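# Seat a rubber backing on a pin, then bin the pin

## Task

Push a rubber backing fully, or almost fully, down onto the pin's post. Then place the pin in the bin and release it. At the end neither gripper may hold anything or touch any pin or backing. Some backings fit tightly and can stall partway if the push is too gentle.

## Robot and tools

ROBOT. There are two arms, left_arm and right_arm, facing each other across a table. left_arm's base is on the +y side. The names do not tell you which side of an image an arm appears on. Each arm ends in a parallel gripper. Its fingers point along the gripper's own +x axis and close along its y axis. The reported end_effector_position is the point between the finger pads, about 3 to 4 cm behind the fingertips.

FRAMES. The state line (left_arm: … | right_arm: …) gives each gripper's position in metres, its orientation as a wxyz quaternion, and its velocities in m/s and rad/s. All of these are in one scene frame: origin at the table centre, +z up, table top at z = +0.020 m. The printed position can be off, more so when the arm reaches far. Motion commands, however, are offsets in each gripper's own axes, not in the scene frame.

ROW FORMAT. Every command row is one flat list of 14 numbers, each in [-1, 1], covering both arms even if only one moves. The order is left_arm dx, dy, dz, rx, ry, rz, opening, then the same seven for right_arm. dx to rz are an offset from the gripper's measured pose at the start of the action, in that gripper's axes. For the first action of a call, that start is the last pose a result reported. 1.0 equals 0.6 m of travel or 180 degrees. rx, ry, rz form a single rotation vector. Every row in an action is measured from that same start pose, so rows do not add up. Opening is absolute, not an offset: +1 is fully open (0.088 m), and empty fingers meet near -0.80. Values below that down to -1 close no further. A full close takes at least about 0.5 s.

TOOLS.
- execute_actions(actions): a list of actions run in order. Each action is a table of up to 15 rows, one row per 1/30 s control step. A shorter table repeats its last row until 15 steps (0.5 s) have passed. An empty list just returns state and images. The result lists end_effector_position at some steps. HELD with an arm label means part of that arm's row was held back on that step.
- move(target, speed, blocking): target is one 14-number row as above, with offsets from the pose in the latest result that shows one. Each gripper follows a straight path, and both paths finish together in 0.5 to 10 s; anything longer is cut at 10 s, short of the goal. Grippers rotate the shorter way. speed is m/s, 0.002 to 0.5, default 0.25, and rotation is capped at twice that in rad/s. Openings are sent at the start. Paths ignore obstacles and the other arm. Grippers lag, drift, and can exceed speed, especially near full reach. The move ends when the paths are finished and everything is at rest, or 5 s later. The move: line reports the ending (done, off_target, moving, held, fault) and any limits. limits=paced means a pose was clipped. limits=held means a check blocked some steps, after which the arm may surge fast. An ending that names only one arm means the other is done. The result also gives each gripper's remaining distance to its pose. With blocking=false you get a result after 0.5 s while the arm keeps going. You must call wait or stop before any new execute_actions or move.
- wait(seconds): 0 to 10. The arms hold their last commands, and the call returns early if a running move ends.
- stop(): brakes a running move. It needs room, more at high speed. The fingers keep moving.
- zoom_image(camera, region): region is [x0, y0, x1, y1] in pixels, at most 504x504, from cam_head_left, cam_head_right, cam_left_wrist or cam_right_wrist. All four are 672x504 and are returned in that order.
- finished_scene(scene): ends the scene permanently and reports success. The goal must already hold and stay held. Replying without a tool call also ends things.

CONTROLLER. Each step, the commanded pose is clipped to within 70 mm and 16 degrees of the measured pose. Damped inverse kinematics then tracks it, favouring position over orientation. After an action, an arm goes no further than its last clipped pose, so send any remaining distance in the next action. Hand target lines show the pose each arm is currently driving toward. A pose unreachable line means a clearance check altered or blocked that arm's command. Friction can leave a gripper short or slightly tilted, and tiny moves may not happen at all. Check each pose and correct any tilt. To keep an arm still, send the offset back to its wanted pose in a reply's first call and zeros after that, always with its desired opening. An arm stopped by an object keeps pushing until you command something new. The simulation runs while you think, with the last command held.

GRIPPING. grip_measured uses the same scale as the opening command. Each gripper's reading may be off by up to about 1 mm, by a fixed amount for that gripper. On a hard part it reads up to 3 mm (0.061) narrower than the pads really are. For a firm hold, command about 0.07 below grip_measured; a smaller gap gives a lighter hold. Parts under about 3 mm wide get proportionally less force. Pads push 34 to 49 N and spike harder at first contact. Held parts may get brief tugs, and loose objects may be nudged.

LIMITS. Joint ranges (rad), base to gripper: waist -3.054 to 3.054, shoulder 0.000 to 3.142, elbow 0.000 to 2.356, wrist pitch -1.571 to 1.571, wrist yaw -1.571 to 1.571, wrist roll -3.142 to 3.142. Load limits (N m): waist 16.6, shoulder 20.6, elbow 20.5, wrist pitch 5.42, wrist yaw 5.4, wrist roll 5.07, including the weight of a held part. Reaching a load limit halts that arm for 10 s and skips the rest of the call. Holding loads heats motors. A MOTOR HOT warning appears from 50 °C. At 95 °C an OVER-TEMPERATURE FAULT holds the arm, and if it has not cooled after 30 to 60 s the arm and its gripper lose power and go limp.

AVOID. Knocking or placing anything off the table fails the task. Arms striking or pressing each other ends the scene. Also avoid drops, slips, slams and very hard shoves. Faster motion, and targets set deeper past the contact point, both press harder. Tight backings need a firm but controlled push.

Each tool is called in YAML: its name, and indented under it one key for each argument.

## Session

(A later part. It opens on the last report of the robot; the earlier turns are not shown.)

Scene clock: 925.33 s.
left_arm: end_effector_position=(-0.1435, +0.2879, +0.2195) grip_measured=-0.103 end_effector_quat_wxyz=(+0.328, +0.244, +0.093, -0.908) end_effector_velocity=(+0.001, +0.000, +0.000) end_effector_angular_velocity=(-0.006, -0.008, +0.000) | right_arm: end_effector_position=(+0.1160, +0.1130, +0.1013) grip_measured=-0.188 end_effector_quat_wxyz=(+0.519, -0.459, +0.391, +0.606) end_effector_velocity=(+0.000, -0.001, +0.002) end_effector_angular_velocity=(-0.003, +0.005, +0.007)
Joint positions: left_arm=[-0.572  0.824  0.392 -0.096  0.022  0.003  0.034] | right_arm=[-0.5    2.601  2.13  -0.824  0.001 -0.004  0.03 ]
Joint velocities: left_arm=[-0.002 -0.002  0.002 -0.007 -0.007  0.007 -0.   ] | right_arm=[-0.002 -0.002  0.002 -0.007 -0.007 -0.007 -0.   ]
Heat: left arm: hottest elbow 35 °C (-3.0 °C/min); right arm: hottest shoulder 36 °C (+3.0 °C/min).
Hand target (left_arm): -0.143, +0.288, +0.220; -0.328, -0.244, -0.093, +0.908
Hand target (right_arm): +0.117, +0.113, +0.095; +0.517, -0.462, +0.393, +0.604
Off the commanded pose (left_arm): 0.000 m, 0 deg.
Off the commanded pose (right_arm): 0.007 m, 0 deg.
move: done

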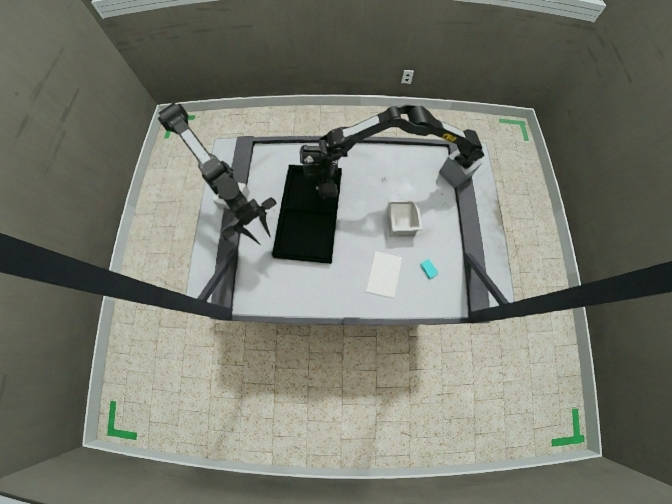

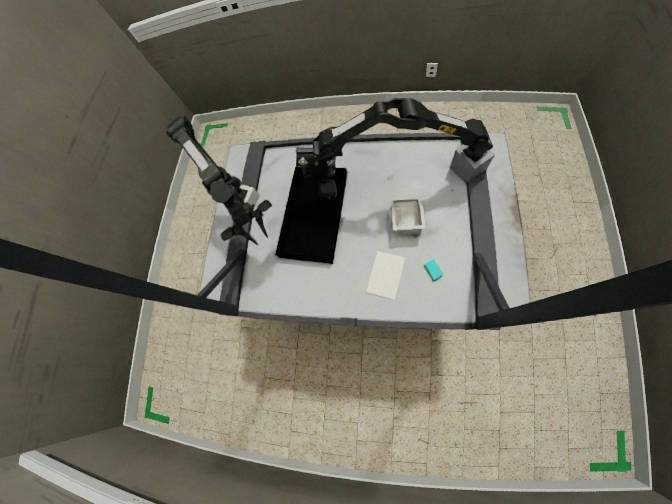

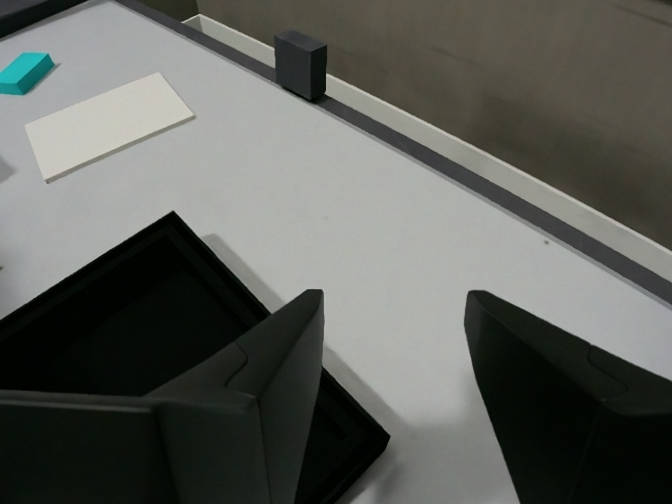

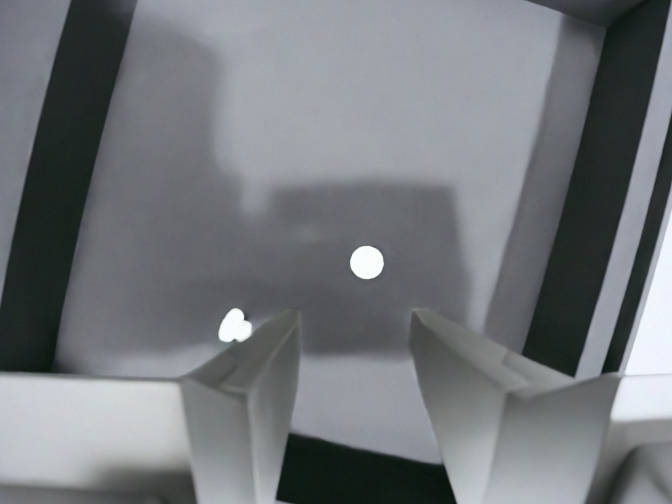

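move:
  target: [0,0,0,0,0,0,-0.1, 0.035,-0.0117,0.007,0,0,0,-0.19]
  speed: 0.06

zoom_image:
  camera: "cam_right_wrist"
  region: [200, 200, 480, 410]

Scene clock: 961.50 s.
left_arm: end_effector_position=(-0.1435, +0.2879, +0.2195) grip_measured=-0.103 end_effector_quat_wxyz=(+0.328, +0.244, +0.093, -0.908) end_effector_velocity=(+0.001, +0.000, +0.002) end_effector_angular_velocity=(+0.000, +0.003, +0.008) | right_arm: end_effector_position=(+0.1211, +0.1240, +0.0887) grip_measured=-0.188 end_effector_quat_wxyz=(+0.521, -0.457, +0.389, +0.607) end_effector_velocity=(-0.005, +0.002, +0.008) end_effector_angular_velocity=(+0.005, +0.020, +0.016)
Joint positions: left_arm=[-0.572  0.824  0.392 -0.096  0.022  0.003  0.034] | right_arm=[-0.513  2.664  2.198 -0.821  0.    -0.014  0.03 ]
Joint velocities: left_arm=[-0.002 -0.007  0.002 -0.007 -0.007 -0.007 -0.   ] | right_arm=[ 0.002 -0.002  0.027 -0.022 -0.022 -0.007 -0.   ]
Heat: left arm: hottest elbow 34 °C (-2.0 °C/min); right arm: hottest shoulder 43 °C (+10.1 °C/min).
Hand target (left_arm): -0.143, +0.288, +0.220; -0.328, -0.244, -0.093, +0.908
Hand target (right_arm): +0.121, +0.124, +0.082; +0.519, -0.459, +0.391, +0.606
Off the commanded pose (left_arm): 0.000 m, 0 deg.
Off the commanded pose (right_arm): 0.006 m, 1 deg.
move: done

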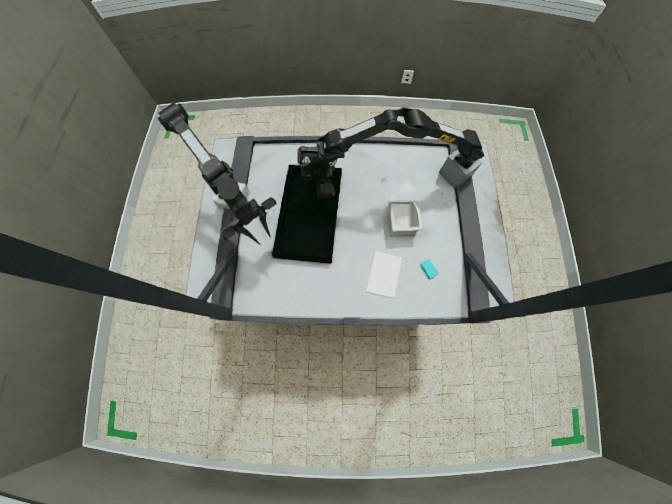

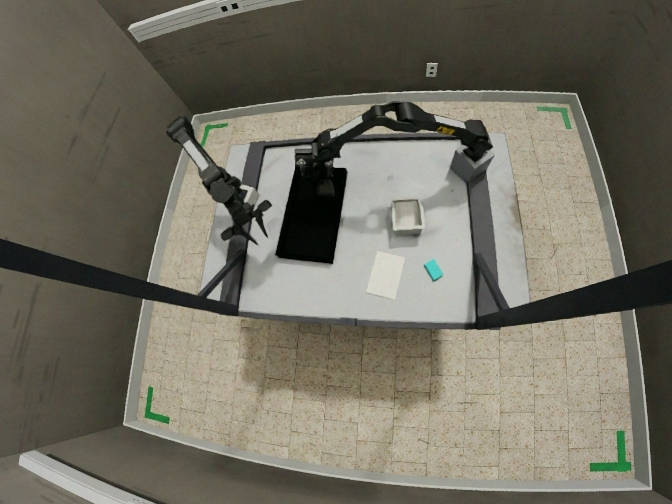

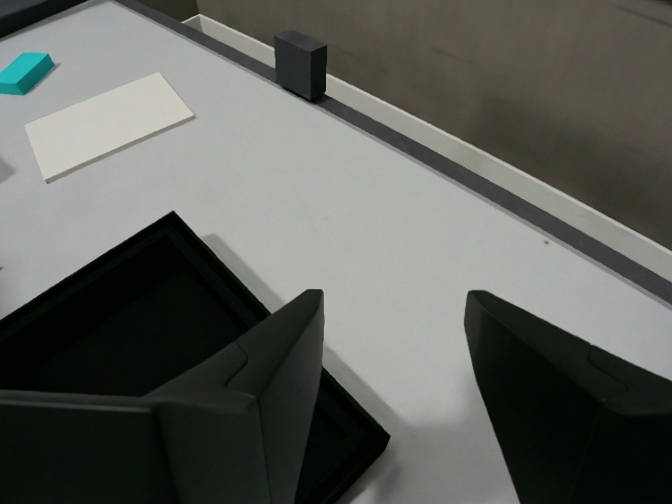

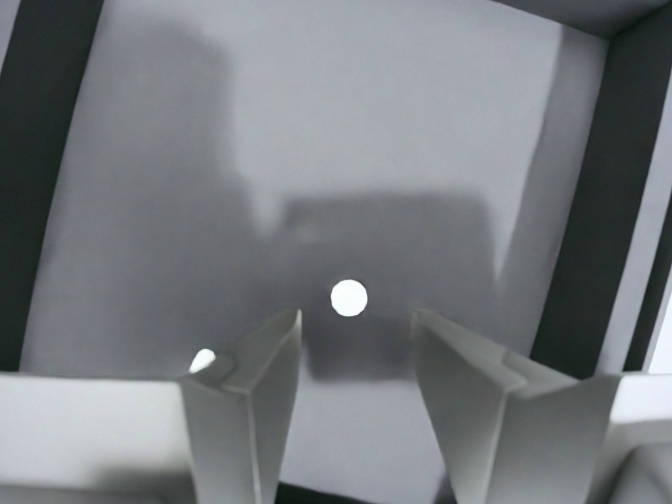

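Region (200, 200, 480, 410) of cam_right_wrist's 672x504 image, scaled by 1.800, with more detail than that image has; it fills the top 378 rows of this view, and the rest is white.

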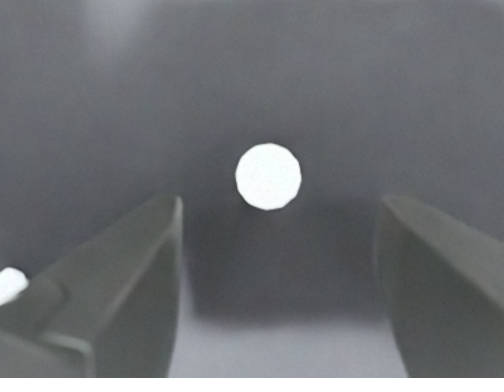

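move:
  target: [0,0,0,0,0,0,-0.1, 0.026,0.002,-0.003,0,0,0,-0.42]
  speed: 0.05

zoom_image:
  camera: "cam_right_wrist"
  region: [260, 240, 460, 390]

Scene clock: 972.43 s.
left_arm: end_effector_position=(-0.1435, +0.2879, +0.2195) grip_measured=-0.103 end_effector_quat_wxyz=(+0.328, +0.244, +0.093, -0.908) end_effector_velocity=(+0.004, +0.000, -0.007) end_effector_angular_velocity=(+0.024, -0.015, +0.028) | right_arm: end_effector_position=(+0.1207, +0.1268, +0.0800) grip_measured=-0.418 end_effector_quat_wxyz=(+0.523, -0.455, +0.387, +0.608) end_effector_velocity=(+0.003, +0.003, +0.003) end_effector_angular_velocity=(+0.011, +0.007, +0.002)
Joint positions: left_arm=[-0.572  0.824  0.392 -0.096  0.022  0.003  0.034] | right_arm=[-0.513  2.684  2.2   -0.796  0.    -0.014  0.019]
Joint velocities: left_arm=[-0.002 -0.002 -0.007 -0.022 -0.022 -0.022 -0.   ] | right_arm=[-0.007 -0.002  0.002  0.007 -0.007 -0.007  0.   ]
Heat: left arm: hottest elbow 34 °C (-2.0 °C/min); right arm: hottest shoulder 45 °C (+12.2 °C/min).
Hand target (left_arm): -0.143, +0.288, +0.220; -0.328, -0.244, -0.093, +0.908
Hand target (right_arm): +0.120, +0.126, +0.073; +0.521, -0.457, +0.389, +0.607
Off the commanded pose (left_arm): 0.000 m, 0 deg.
Off the commanded pose (right_arm): 0.007 m, 0 deg.
move: done

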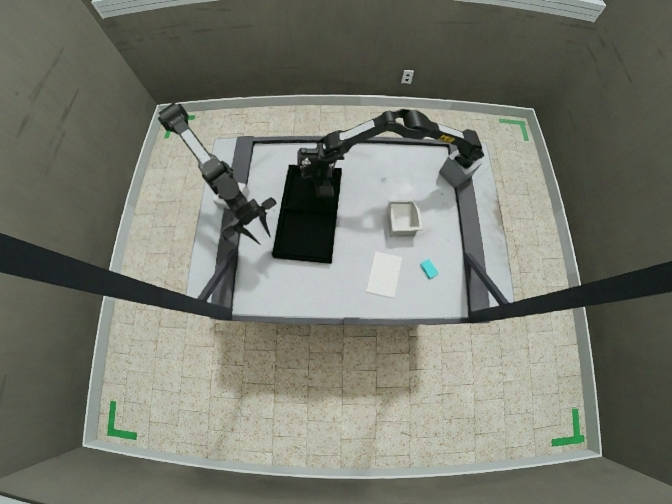

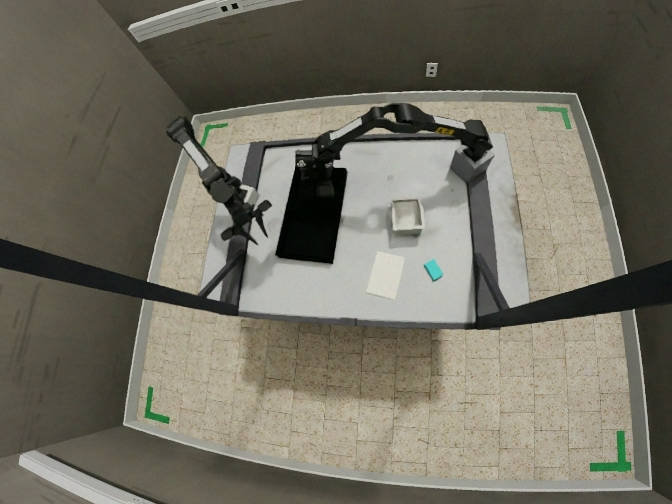

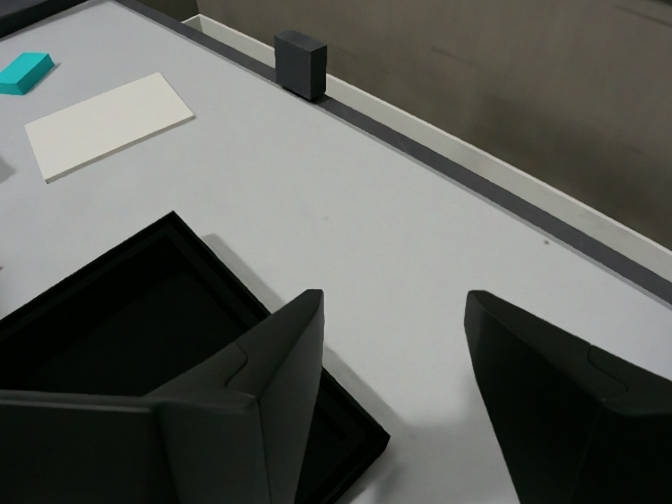

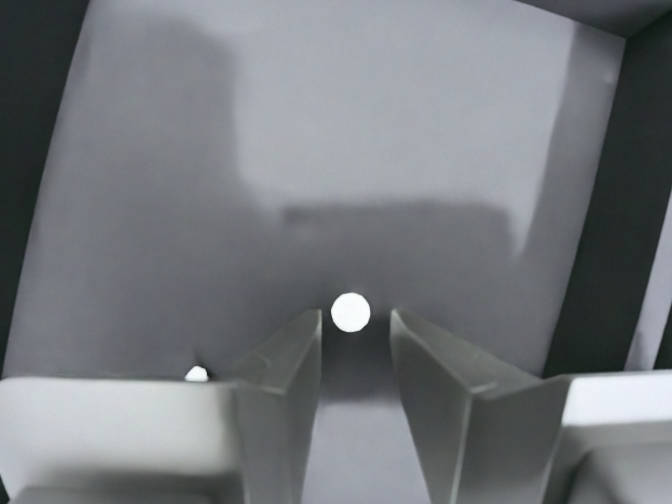

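Region (260, 240, 460, 390) of cam_right_wrist's 672x504 image, scaled by 2.520, with more detail than that image has; it fills the top 378 rows of this view, and the rest is white.

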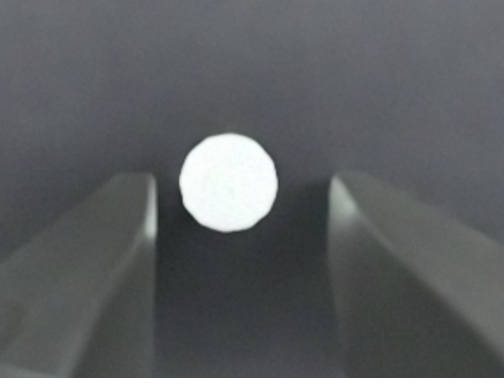

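move:
  target: [0,0,0,0,0,0,-0.1, 0.019,0.0045,-0.002,0,0,0,-0.42]
  speed: 0.04

zoom_image:
  camera: "cam_right_wrist"
  region: [260, 240, 460, 390]

Scene clock: 981.30 s.
left_arm: end_effector_position=(-0.1435, +0.2879, +0.2195) grip_measured=-0.103 end_effector_quat_wxyz=(+0.328, +0.244, +0.093, -0.908) end_effector_velocity=(+0.001, +0.000, +0.002) end_effector_angular_velocity=(+0.000, +0.003, +0.008) | right_arm: end_effector_position=(+0.1187, +0.1285, +0.0753) grip_measured=-0.418 end_effector_quat_wxyz=(+0.523, -0.453, +0.385, +0.610) end_effector_velocity=(+0.003, -0.001, +0.005) end_effector_angular_velocity=(-0.006, -0.010, +0.002)
Joint positions: left_arm=[-0.572  0.824  0.392 -0.096  0.022  0.003  0.034] | right_arm=[-0.509  2.696  2.202 -0.781  0.    -0.012  0.019]
Joint velocities: left_arm=[-0.002 -0.007  0.002 -0.007 -0.007 -0.007 -0.   ] | right_arm=[-0.002 -0.007  0.007 -0.022  0.007 -0.007 -0.   ]
Heat: left arm: hottest elbow 34 °C (-2.0 °C/min); right arm: hottest shoulder 46 °C (+11.1 °C/min).
Hand target (left_arm): -0.143, +0.288, +0.220; -0.328, -0.244, -0.093, +0.908
Hand target (right_arm): +0.118, +0.128, +0.069; +0.523, -0.455, +0.387, +0.608
Off the commanded pose (left_arm): 0.000 m, 0 deg.
Off the commanded pose (right_arm): 0.007 m, 0 deg.
move: done

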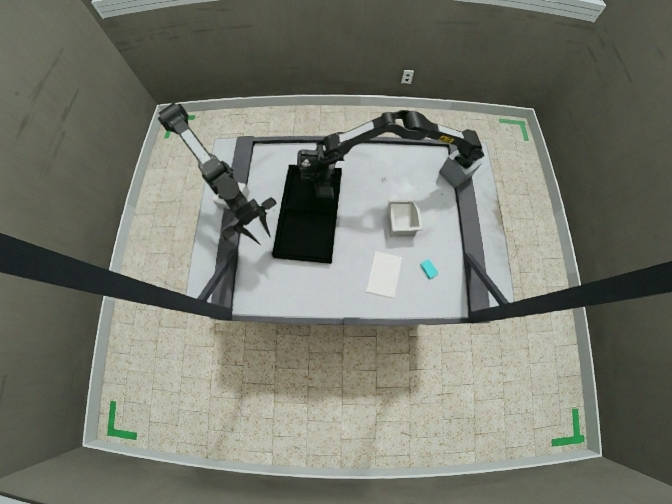

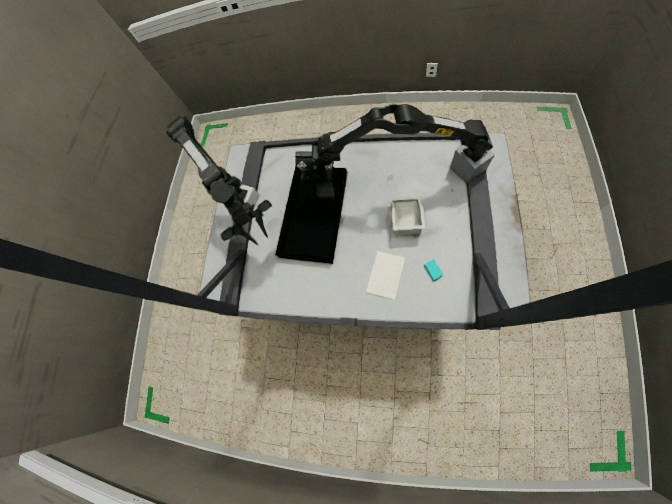

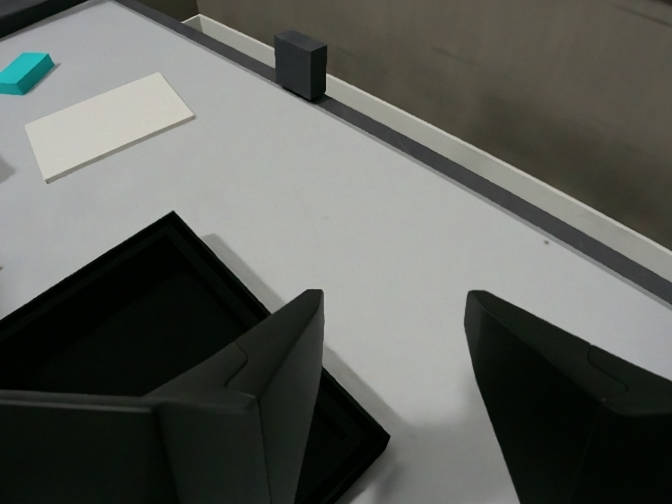

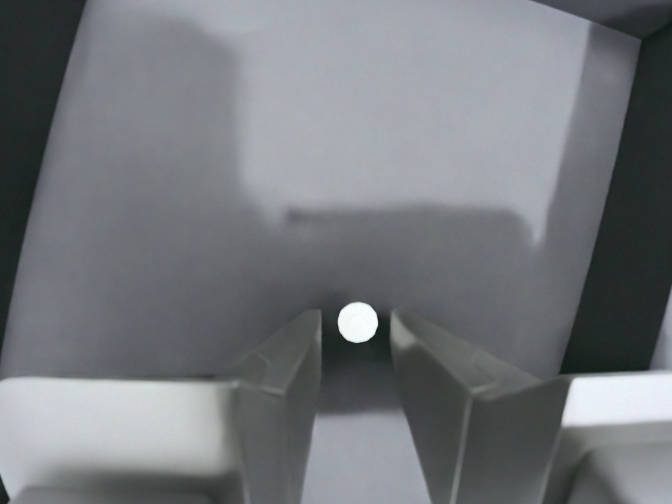

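Region (260, 240, 460, 390) of cam_right_wrist's 672x504 image, scaled by 2.520, with more detail than that image has; it fills the top 378 rows of this view, and the rest is white.

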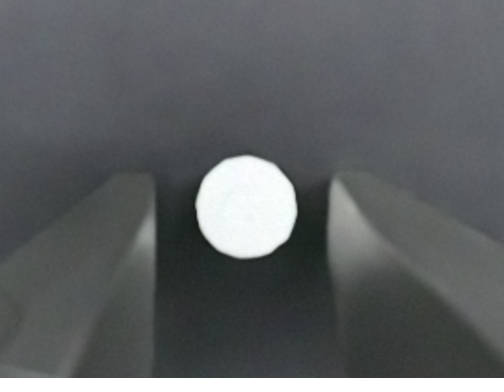

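execute_actions:
  actions:
    - [[0,0,0,0,0,0,-0.1, 0,0,0,0,0,0,-0.5],[0,0,0,0,0,0,-0.1, 0,0,0,0,0,0,-0.53],[0,0,0,0,0,0,-0.1, 0,0,0,0,0,0,-0.55],[0,0,0,0,0,0,-0.1, 0,0,0,0,0,0,-0.57],[0,0,0,0,0,0,-0.1, 0,0,0,0,0,0,-0.59],[0,0,0,0,0,0,-0.1, 0,0,0,0,0,0,-0.6],[0,0,0,0,0,0,-0.1, 0,0,0,0,0,0,-0.615]]

zoom_image:
  camera: "cam_right_wrist"
  region: [260, 240, 460, 390]

Scene clock: 989.67 s.
left_arm: end_effector_position=(-0.1435, +0.2879, +0.2195) grip_measured=-0.103 end_effector_quat_wxyz=(+0.328, +0.244, +0.093, -0.908) end_effector_velocity=(+0.000, -0.001, +0.001) end_effector_angular_velocity=(+0.007, +0.015, +0.015) | right_arm: end_effector_position=(+0.1187, +0.1289, +0.0757) grip_measured=-0.610 end_effector_quat_wxyz=(+0.524, -0.453, +0.385, +0.610) end_effector_velocity=(+0.002, -0.005, -0.003) end_effector_angular_velocity=(-0.030, +0.019, -0.008)
Joint positions: left_arm=[-0.572  0.824  0.392 -0.096  0.022  0.003  0.034] | right_arm=[-0.509  2.696  2.203 -0.78   0.    -0.012  0.009]
Joint velocities: left_arm=[-0.002 -0.002 -0.002  0.007 -0.007 -0.022 -0.   ] | right_arm=[-0.007  0.002 -0.002 -0.022 -0.022  0.007 -0.001]
Heat: left arm: hottest elbow 34 °C (-1.0 °C/min); right arm: hottest shoulder 47 °C (+10.1 °C/min).
Hand target (left_arm): -0.143, +0.288, +0.220; -0.328, -0.244, -0.093, +0.908
Hand target (right_arm): +0.119, +0.129, +0.075; +0.524, -0.453, +0.385, +0.610
Off the commanded pose (left_arm): 0.000 m, 0 deg.
Off the commanded pose (right_arm): 0.001 m, 0 deg.
Step readings (end_effector_position):
0: left_arm (-0.1435, +0.2879, +0.2195) | right_arm (+0.1187, +0.1289, +0.0757)
1: left_arm (-0.1435, +0.2879, +0.2195) | right_arm (+0.1187, +0.1289, +0.0757)
2: left_arm (-0.1435, +0.2879, +0.2195) | right_arm (+0.1187, +0.1289, +0.0757)
4: left_arm (-0.1435, +0.2879, +0.2195) | right_arm (+0.1187, +0.1289, +0.0757)
8: left_arm (-0.1435, +0.2879, +0.2195) | right_arm (+0.1187, +0.1289, +0.0757)
15: end_effector_position above

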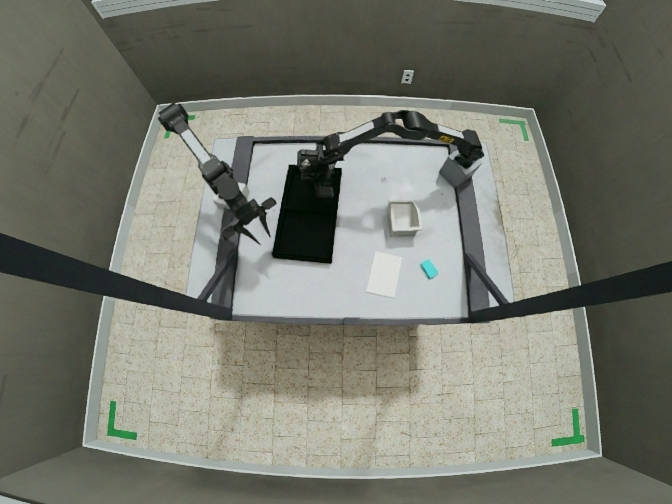

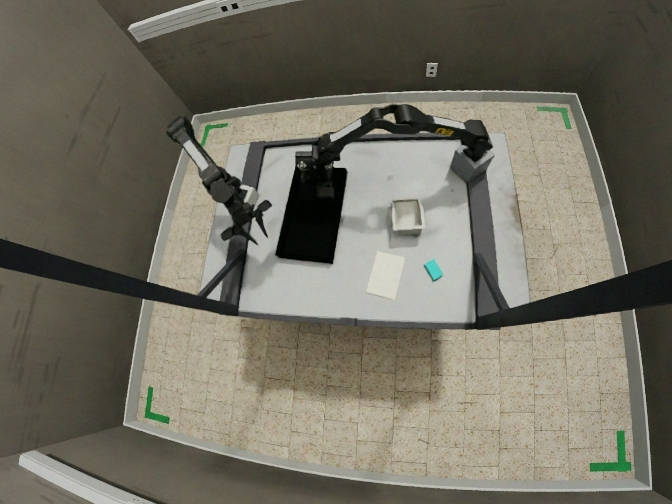

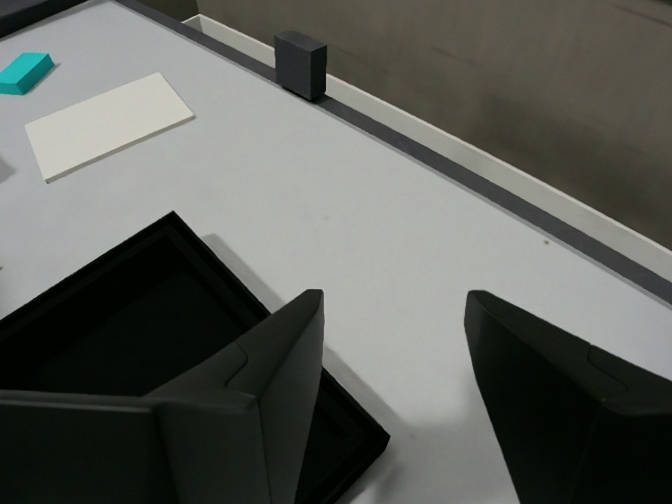

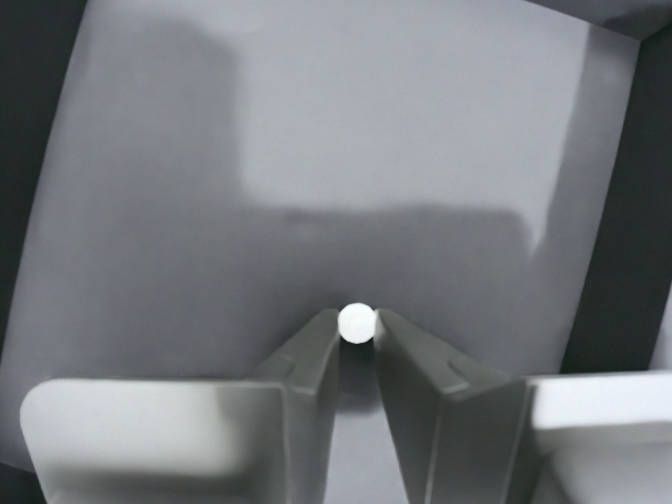

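Region (260, 240, 460, 390) of cam_right_wrist's 672x504 image, scaled by 2.520, with more detail than that image has; it fills the top 378 rows of this view, and the rest is white.

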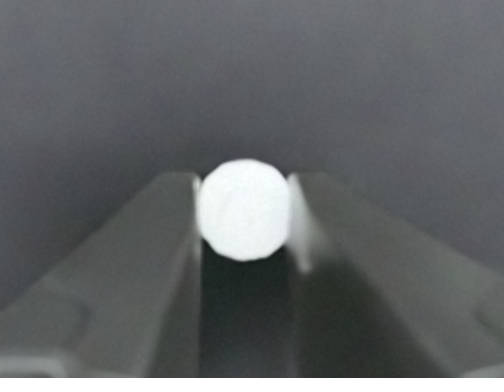

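move:
  target: [0,0,0,0,0,0,-0.1, 0.016,0,-0.0048,0,0,0,-0.63]
  speed: 0.02

zoom_image:
  camera: "cam_right_wrist"
  region: [260, 240, 460, 390]

Scene clock: 998.10 s.
left_arm: end_effector_position=(-0.1435, +0.2879, +0.2195) grip_measured=-0.103 end_effector_quat_wxyz=(+0.328, +0.244, +0.093, -0.908) end_effector_velocity=(-0.000, +0.002, -0.002) end_effector_angular_velocity=(+0.003, -0.007, -0.012) | right_arm: end_effector_position=(+0.1180, +0.1334, +0.0772) grip_measured=-0.628 end_effector_quat_wxyz=(+0.528, -0.446, +0.379, +0.615) end_effector_velocity=(+0.001, -0.002, +0.000) end_effector_angular_velocity=(-0.007, -0.001, +0.021)
Joint positions: left_arm=[-0.572  0.824  0.392 -0.096  0.022  0.003  0.034] | right_arm=[-0.509  2.696  2.203 -0.758  0.    -0.012  0.008]
Joint velocities: left_arm=[-0.002 -0.002 -0.002 -0.007  0.007  0.007 -0.   ] | right_arm=[-0.002 -0.002 -0.002 -0.007 -0.007 -0.022 -0.   ]
Heat: left arm: hottest elbow 34 °C (-1.0 °C/min); right arm: hottest shoulder 50 °C (+11.0 °C/min). Fold the right arm in close to its base before you think long.
Hand target (left_arm): -0.143, +0.288, +0.220; -0.328, -0.244, -0.093, +0.908
Hand target (right_arm): +0.119, +0.129, +0.066; +0.524, -0.453, +0.385, +0.610
Off the commanded pose (left_arm): 0.000 m, 0 deg.
Off the commanded pose (right_arm): 0.012 m, 1 deg.
MOTOR HOT: a motor of the right arm reached 50 °C. Now the hottest motor of the right arm, joint 2 (shoulder), reports 50 °C. The temperature limit of the motors' drives, at which the controller stops that arm, is 95 °C. To cool a motor, set the load down, stop pushing, or move to a pose that needs little force.
move: off_target (right_arm)

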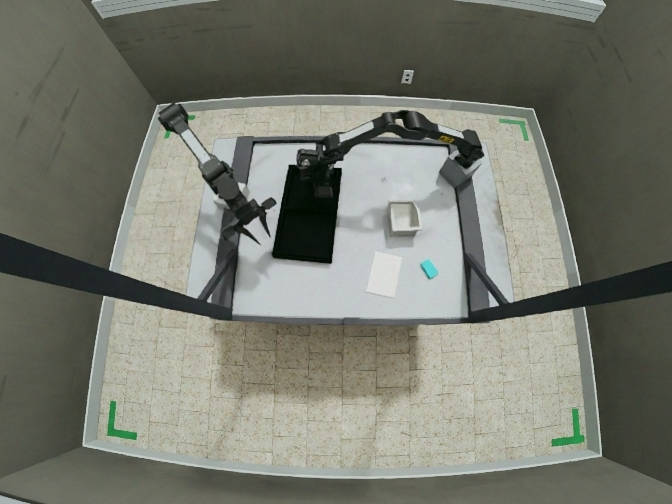

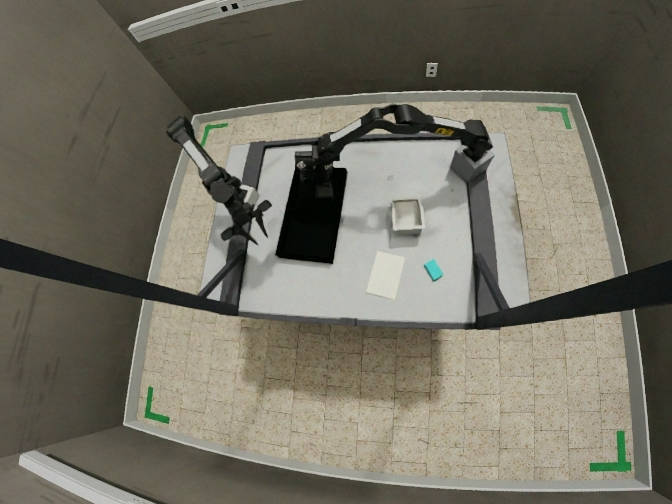

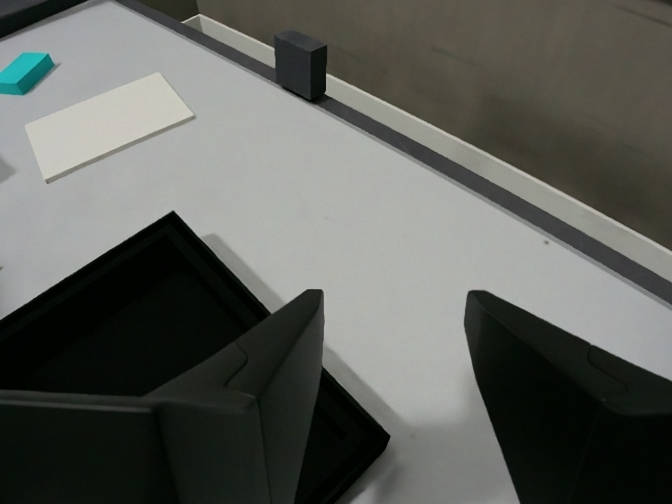

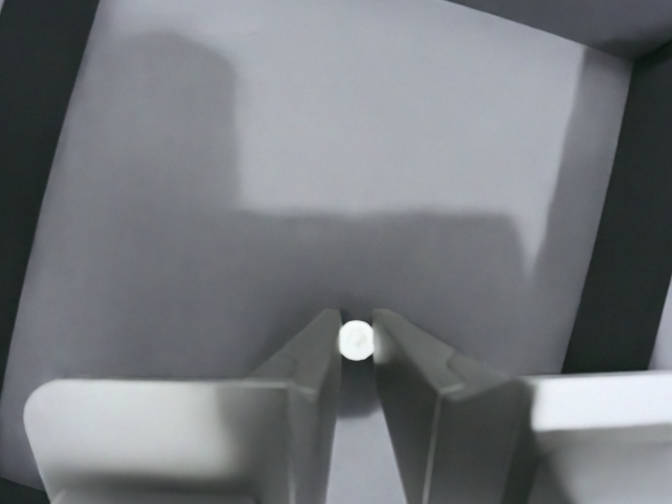

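Region (260, 240, 460, 390) of cam_right_wrist's 672x504 image, scaled by 2.520, with more detail than that image has; it fills the top 378 rows of this view, and the rest is white.

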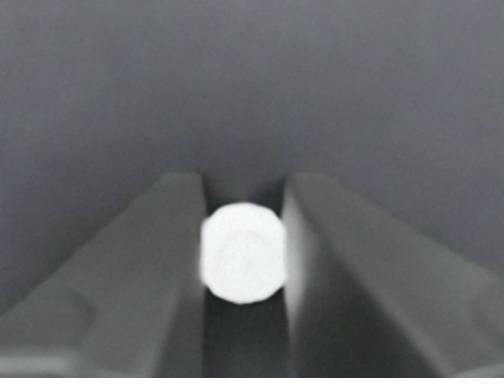

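move:
  target: [0,0,0,0,0,0,-0.1, 0.0155,0,-0.0163,0,0.0115,0,-0.63]
  speed: 0.03

zoom_image:
  camera: "cam_right_wrist"
  region: [260, 240, 460, 390]

Scene clock: 1014.03 s.
left_arm: end_effector_position=(-0.1435, +0.2879, +0.2195) grip_measured=-0.103 end_effector_quat_wxyz=(+0.328, +0.244, +0.093, -0.908) end_effector_velocity=(+0.001, +0.001, -0.002) end_effector_angular_velocity=(+0.012, +0.001, -0.000) | right_arm: end_effector_position=(+0.1185, +0.1300, +0.0745) grip_measured=-0.628 end_effector_quat_wxyz=(+0.525, -0.451, +0.384, +0.612) end_effector_velocity=(-0.002, -0.002, +0.000) end_effector_angular_velocity=(-0.010, +0.018, +0.011)
Joint positions: left_arm=[-0.572  0.824  0.392 -0.096  0.022  0.003  0.034] | right_arm=[-0.509  2.699  2.203 -0.772  0.    -0.012  0.008]
Joint velocities: left_arm=[ 0.002 -0.002 -0.002 -0.007  0.007 -0.007 -0.   ] | right_arm=[-0.002 -0.002 -0.002 -0.007 -0.022 -0.007 -0.   ]
Heat: left arm: hottest elbow 34 °C (+0.0 °C/min); right arm: hottest shoulder 51 °C (+9.0 °C/min). Fold the right arm in close to its base before you think long.
Hand target (left_arm): -0.143, +0.288, +0.220; -0.328, -0.244, -0.093, +0.908
Hand target (right_arm): +0.119, +0.127, +0.065; +0.521, -0.457, +0.389, +0.607
Off the commanded pose (left_arm): 0.000 m, 0 deg.
Off the commanded pose (right_arm): 0.010 m, 1 deg.
MOTOR HOT: still on. Now the hottest motor of the right arm, joint 2 (shoulder), reports 51 °C; a drive's own limit is 95 °C.
move: off_target (right_arm)

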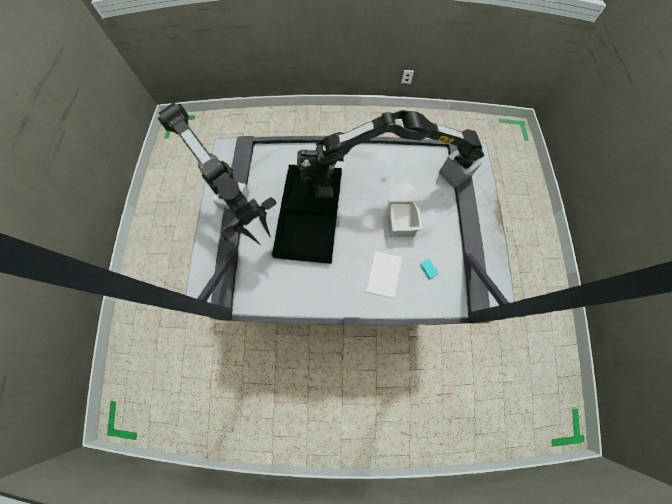

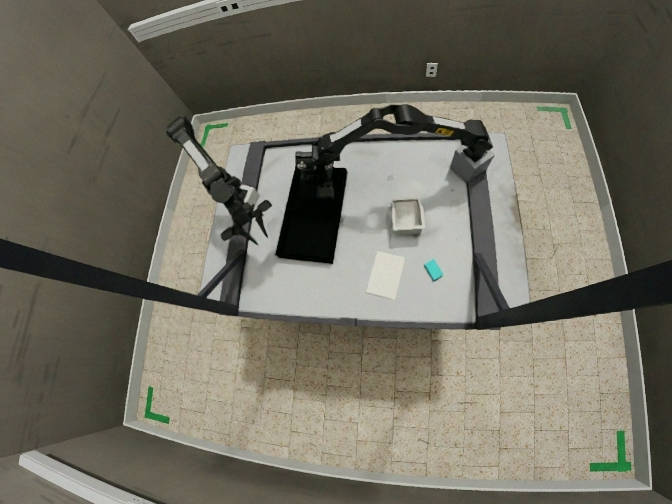

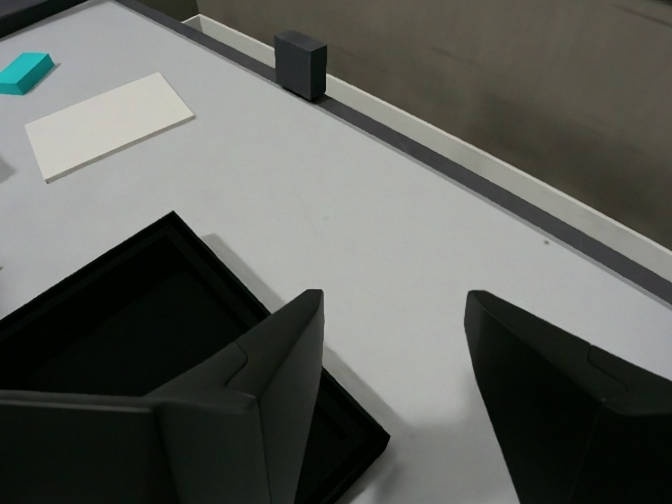

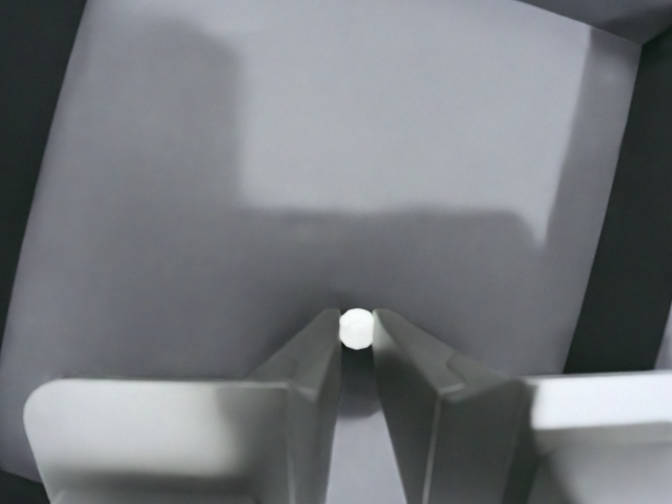

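Region (260, 240, 460, 390) of cam_right_wrist's 672x504 image, scaled by 2.520, with more detail than that image has; it fills the top 378 rows of this view, and the rest is white.

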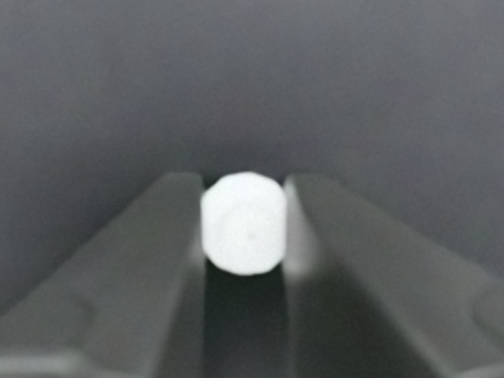

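move:
  target: [0,0,0,0,0,0,-0.1, 0.0166,0,-0.0139,0,0.0092,0,-0.63]
  speed: 0.03

zoom_image:
  camera: "cam_right_wrist"
  region: [260, 240, 460, 390]

Scene clock: 1021.03 s.
left_arm: end_effector_position=(-0.1435, +0.2879, +0.2195) grip_measured=-0.103 end_effector_quat_wxyz=(+0.328, +0.244, +0.093, -0.908) end_effector_velocity=(+0.000, -0.000, -0.002) end_effector_angular_velocity=(+0.004, -0.000, +0.008) | right_arm: end_effector_position=(+0.1186, +0.1293, +0.0738) grip_measured=-0.628 end_effector_quat_wxyz=(+0.524, -0.452, +0.385, +0.611) end_effector_velocity=(+0.000, +0.001, +0.001) end_effector_angular_velocity=(+0.006, +0.010, -0.007)
Joint positions: left_arm=[-0.572  0.824  0.392 -0.096  0.022  0.003  0.034] | right_arm=[-0.509  2.699  2.203 -0.775  0.    -0.012  0.008]
Joint velocities: left_arm=[-0.002  0.002 -0.007  0.007 -0.007 -0.007 -0.   ] | right_arm=[-0.002 -0.002 -0.002  0.007 -0.007  0.007  0.   ]
Heat: left arm: hottest elbow 34 °C (+0.0 °C/min); right arm: hottest shoulder 52 °C (+9.0 °C/min). Fold the right arm in close to its base before you think long.
Hand target (left_arm): -0.143, +0.288, +0.220; -0.328, -0.244, -0.093, +0.908
Hand target (right_arm): +0.119, +0.125, +0.063; +0.519, -0.460, +0.391, +0.605
Off the commanded pose (left_arm): 0.000 m, 0 deg.
Off the commanded pose (right_arm): 0.012 m, 1 deg.
MOTOR HOT: still on. Now the hottest motor of the right arm, joint 2 (shoulder), reports 52 °C; a drive's own limit is 95 °C.
move: off_target (right_arm)

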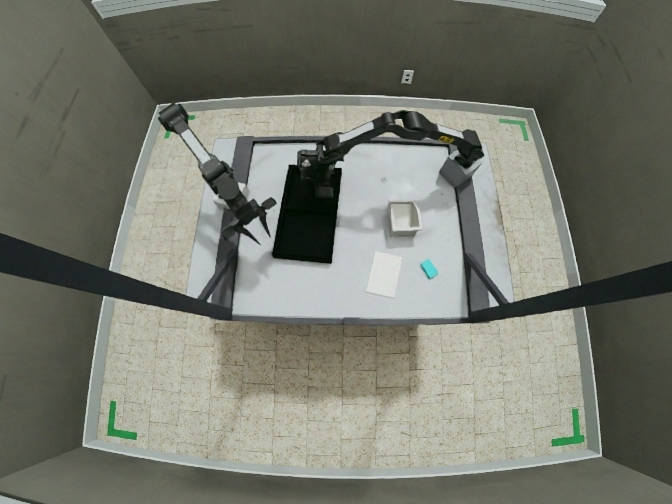

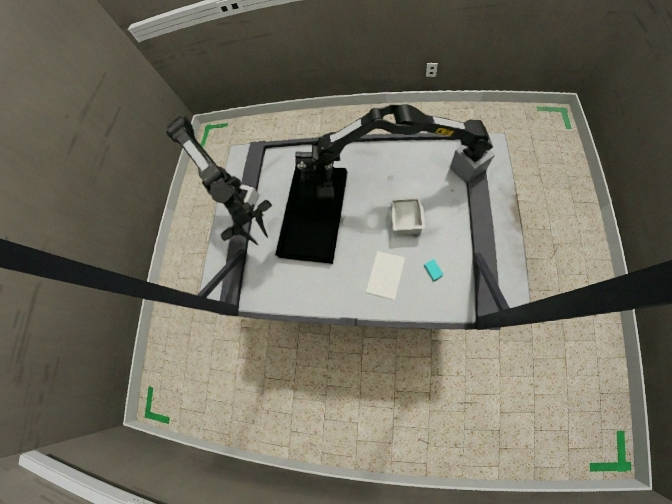

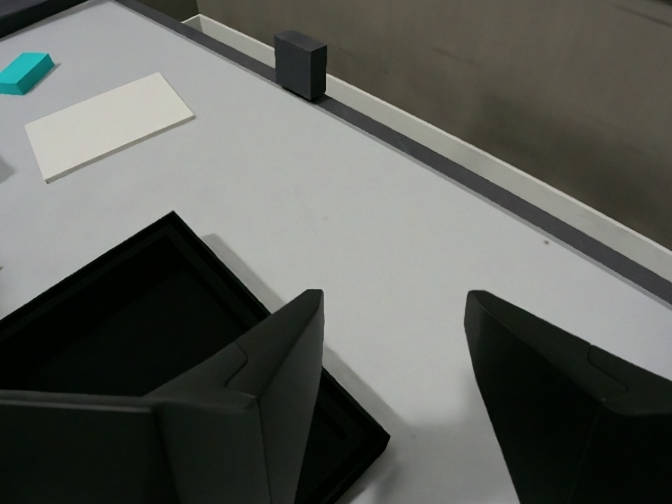

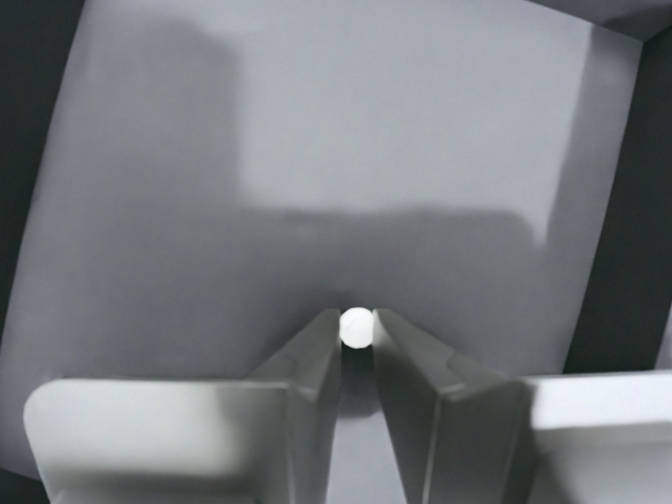

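Region (260, 240, 460, 390) of cam_right_wrist's 672x504 image, scaled by 2.520, with more detail than that image has; it fills the top 378 rows of this view, and the rest is white.

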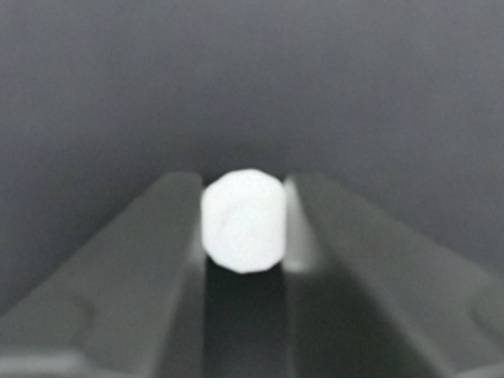

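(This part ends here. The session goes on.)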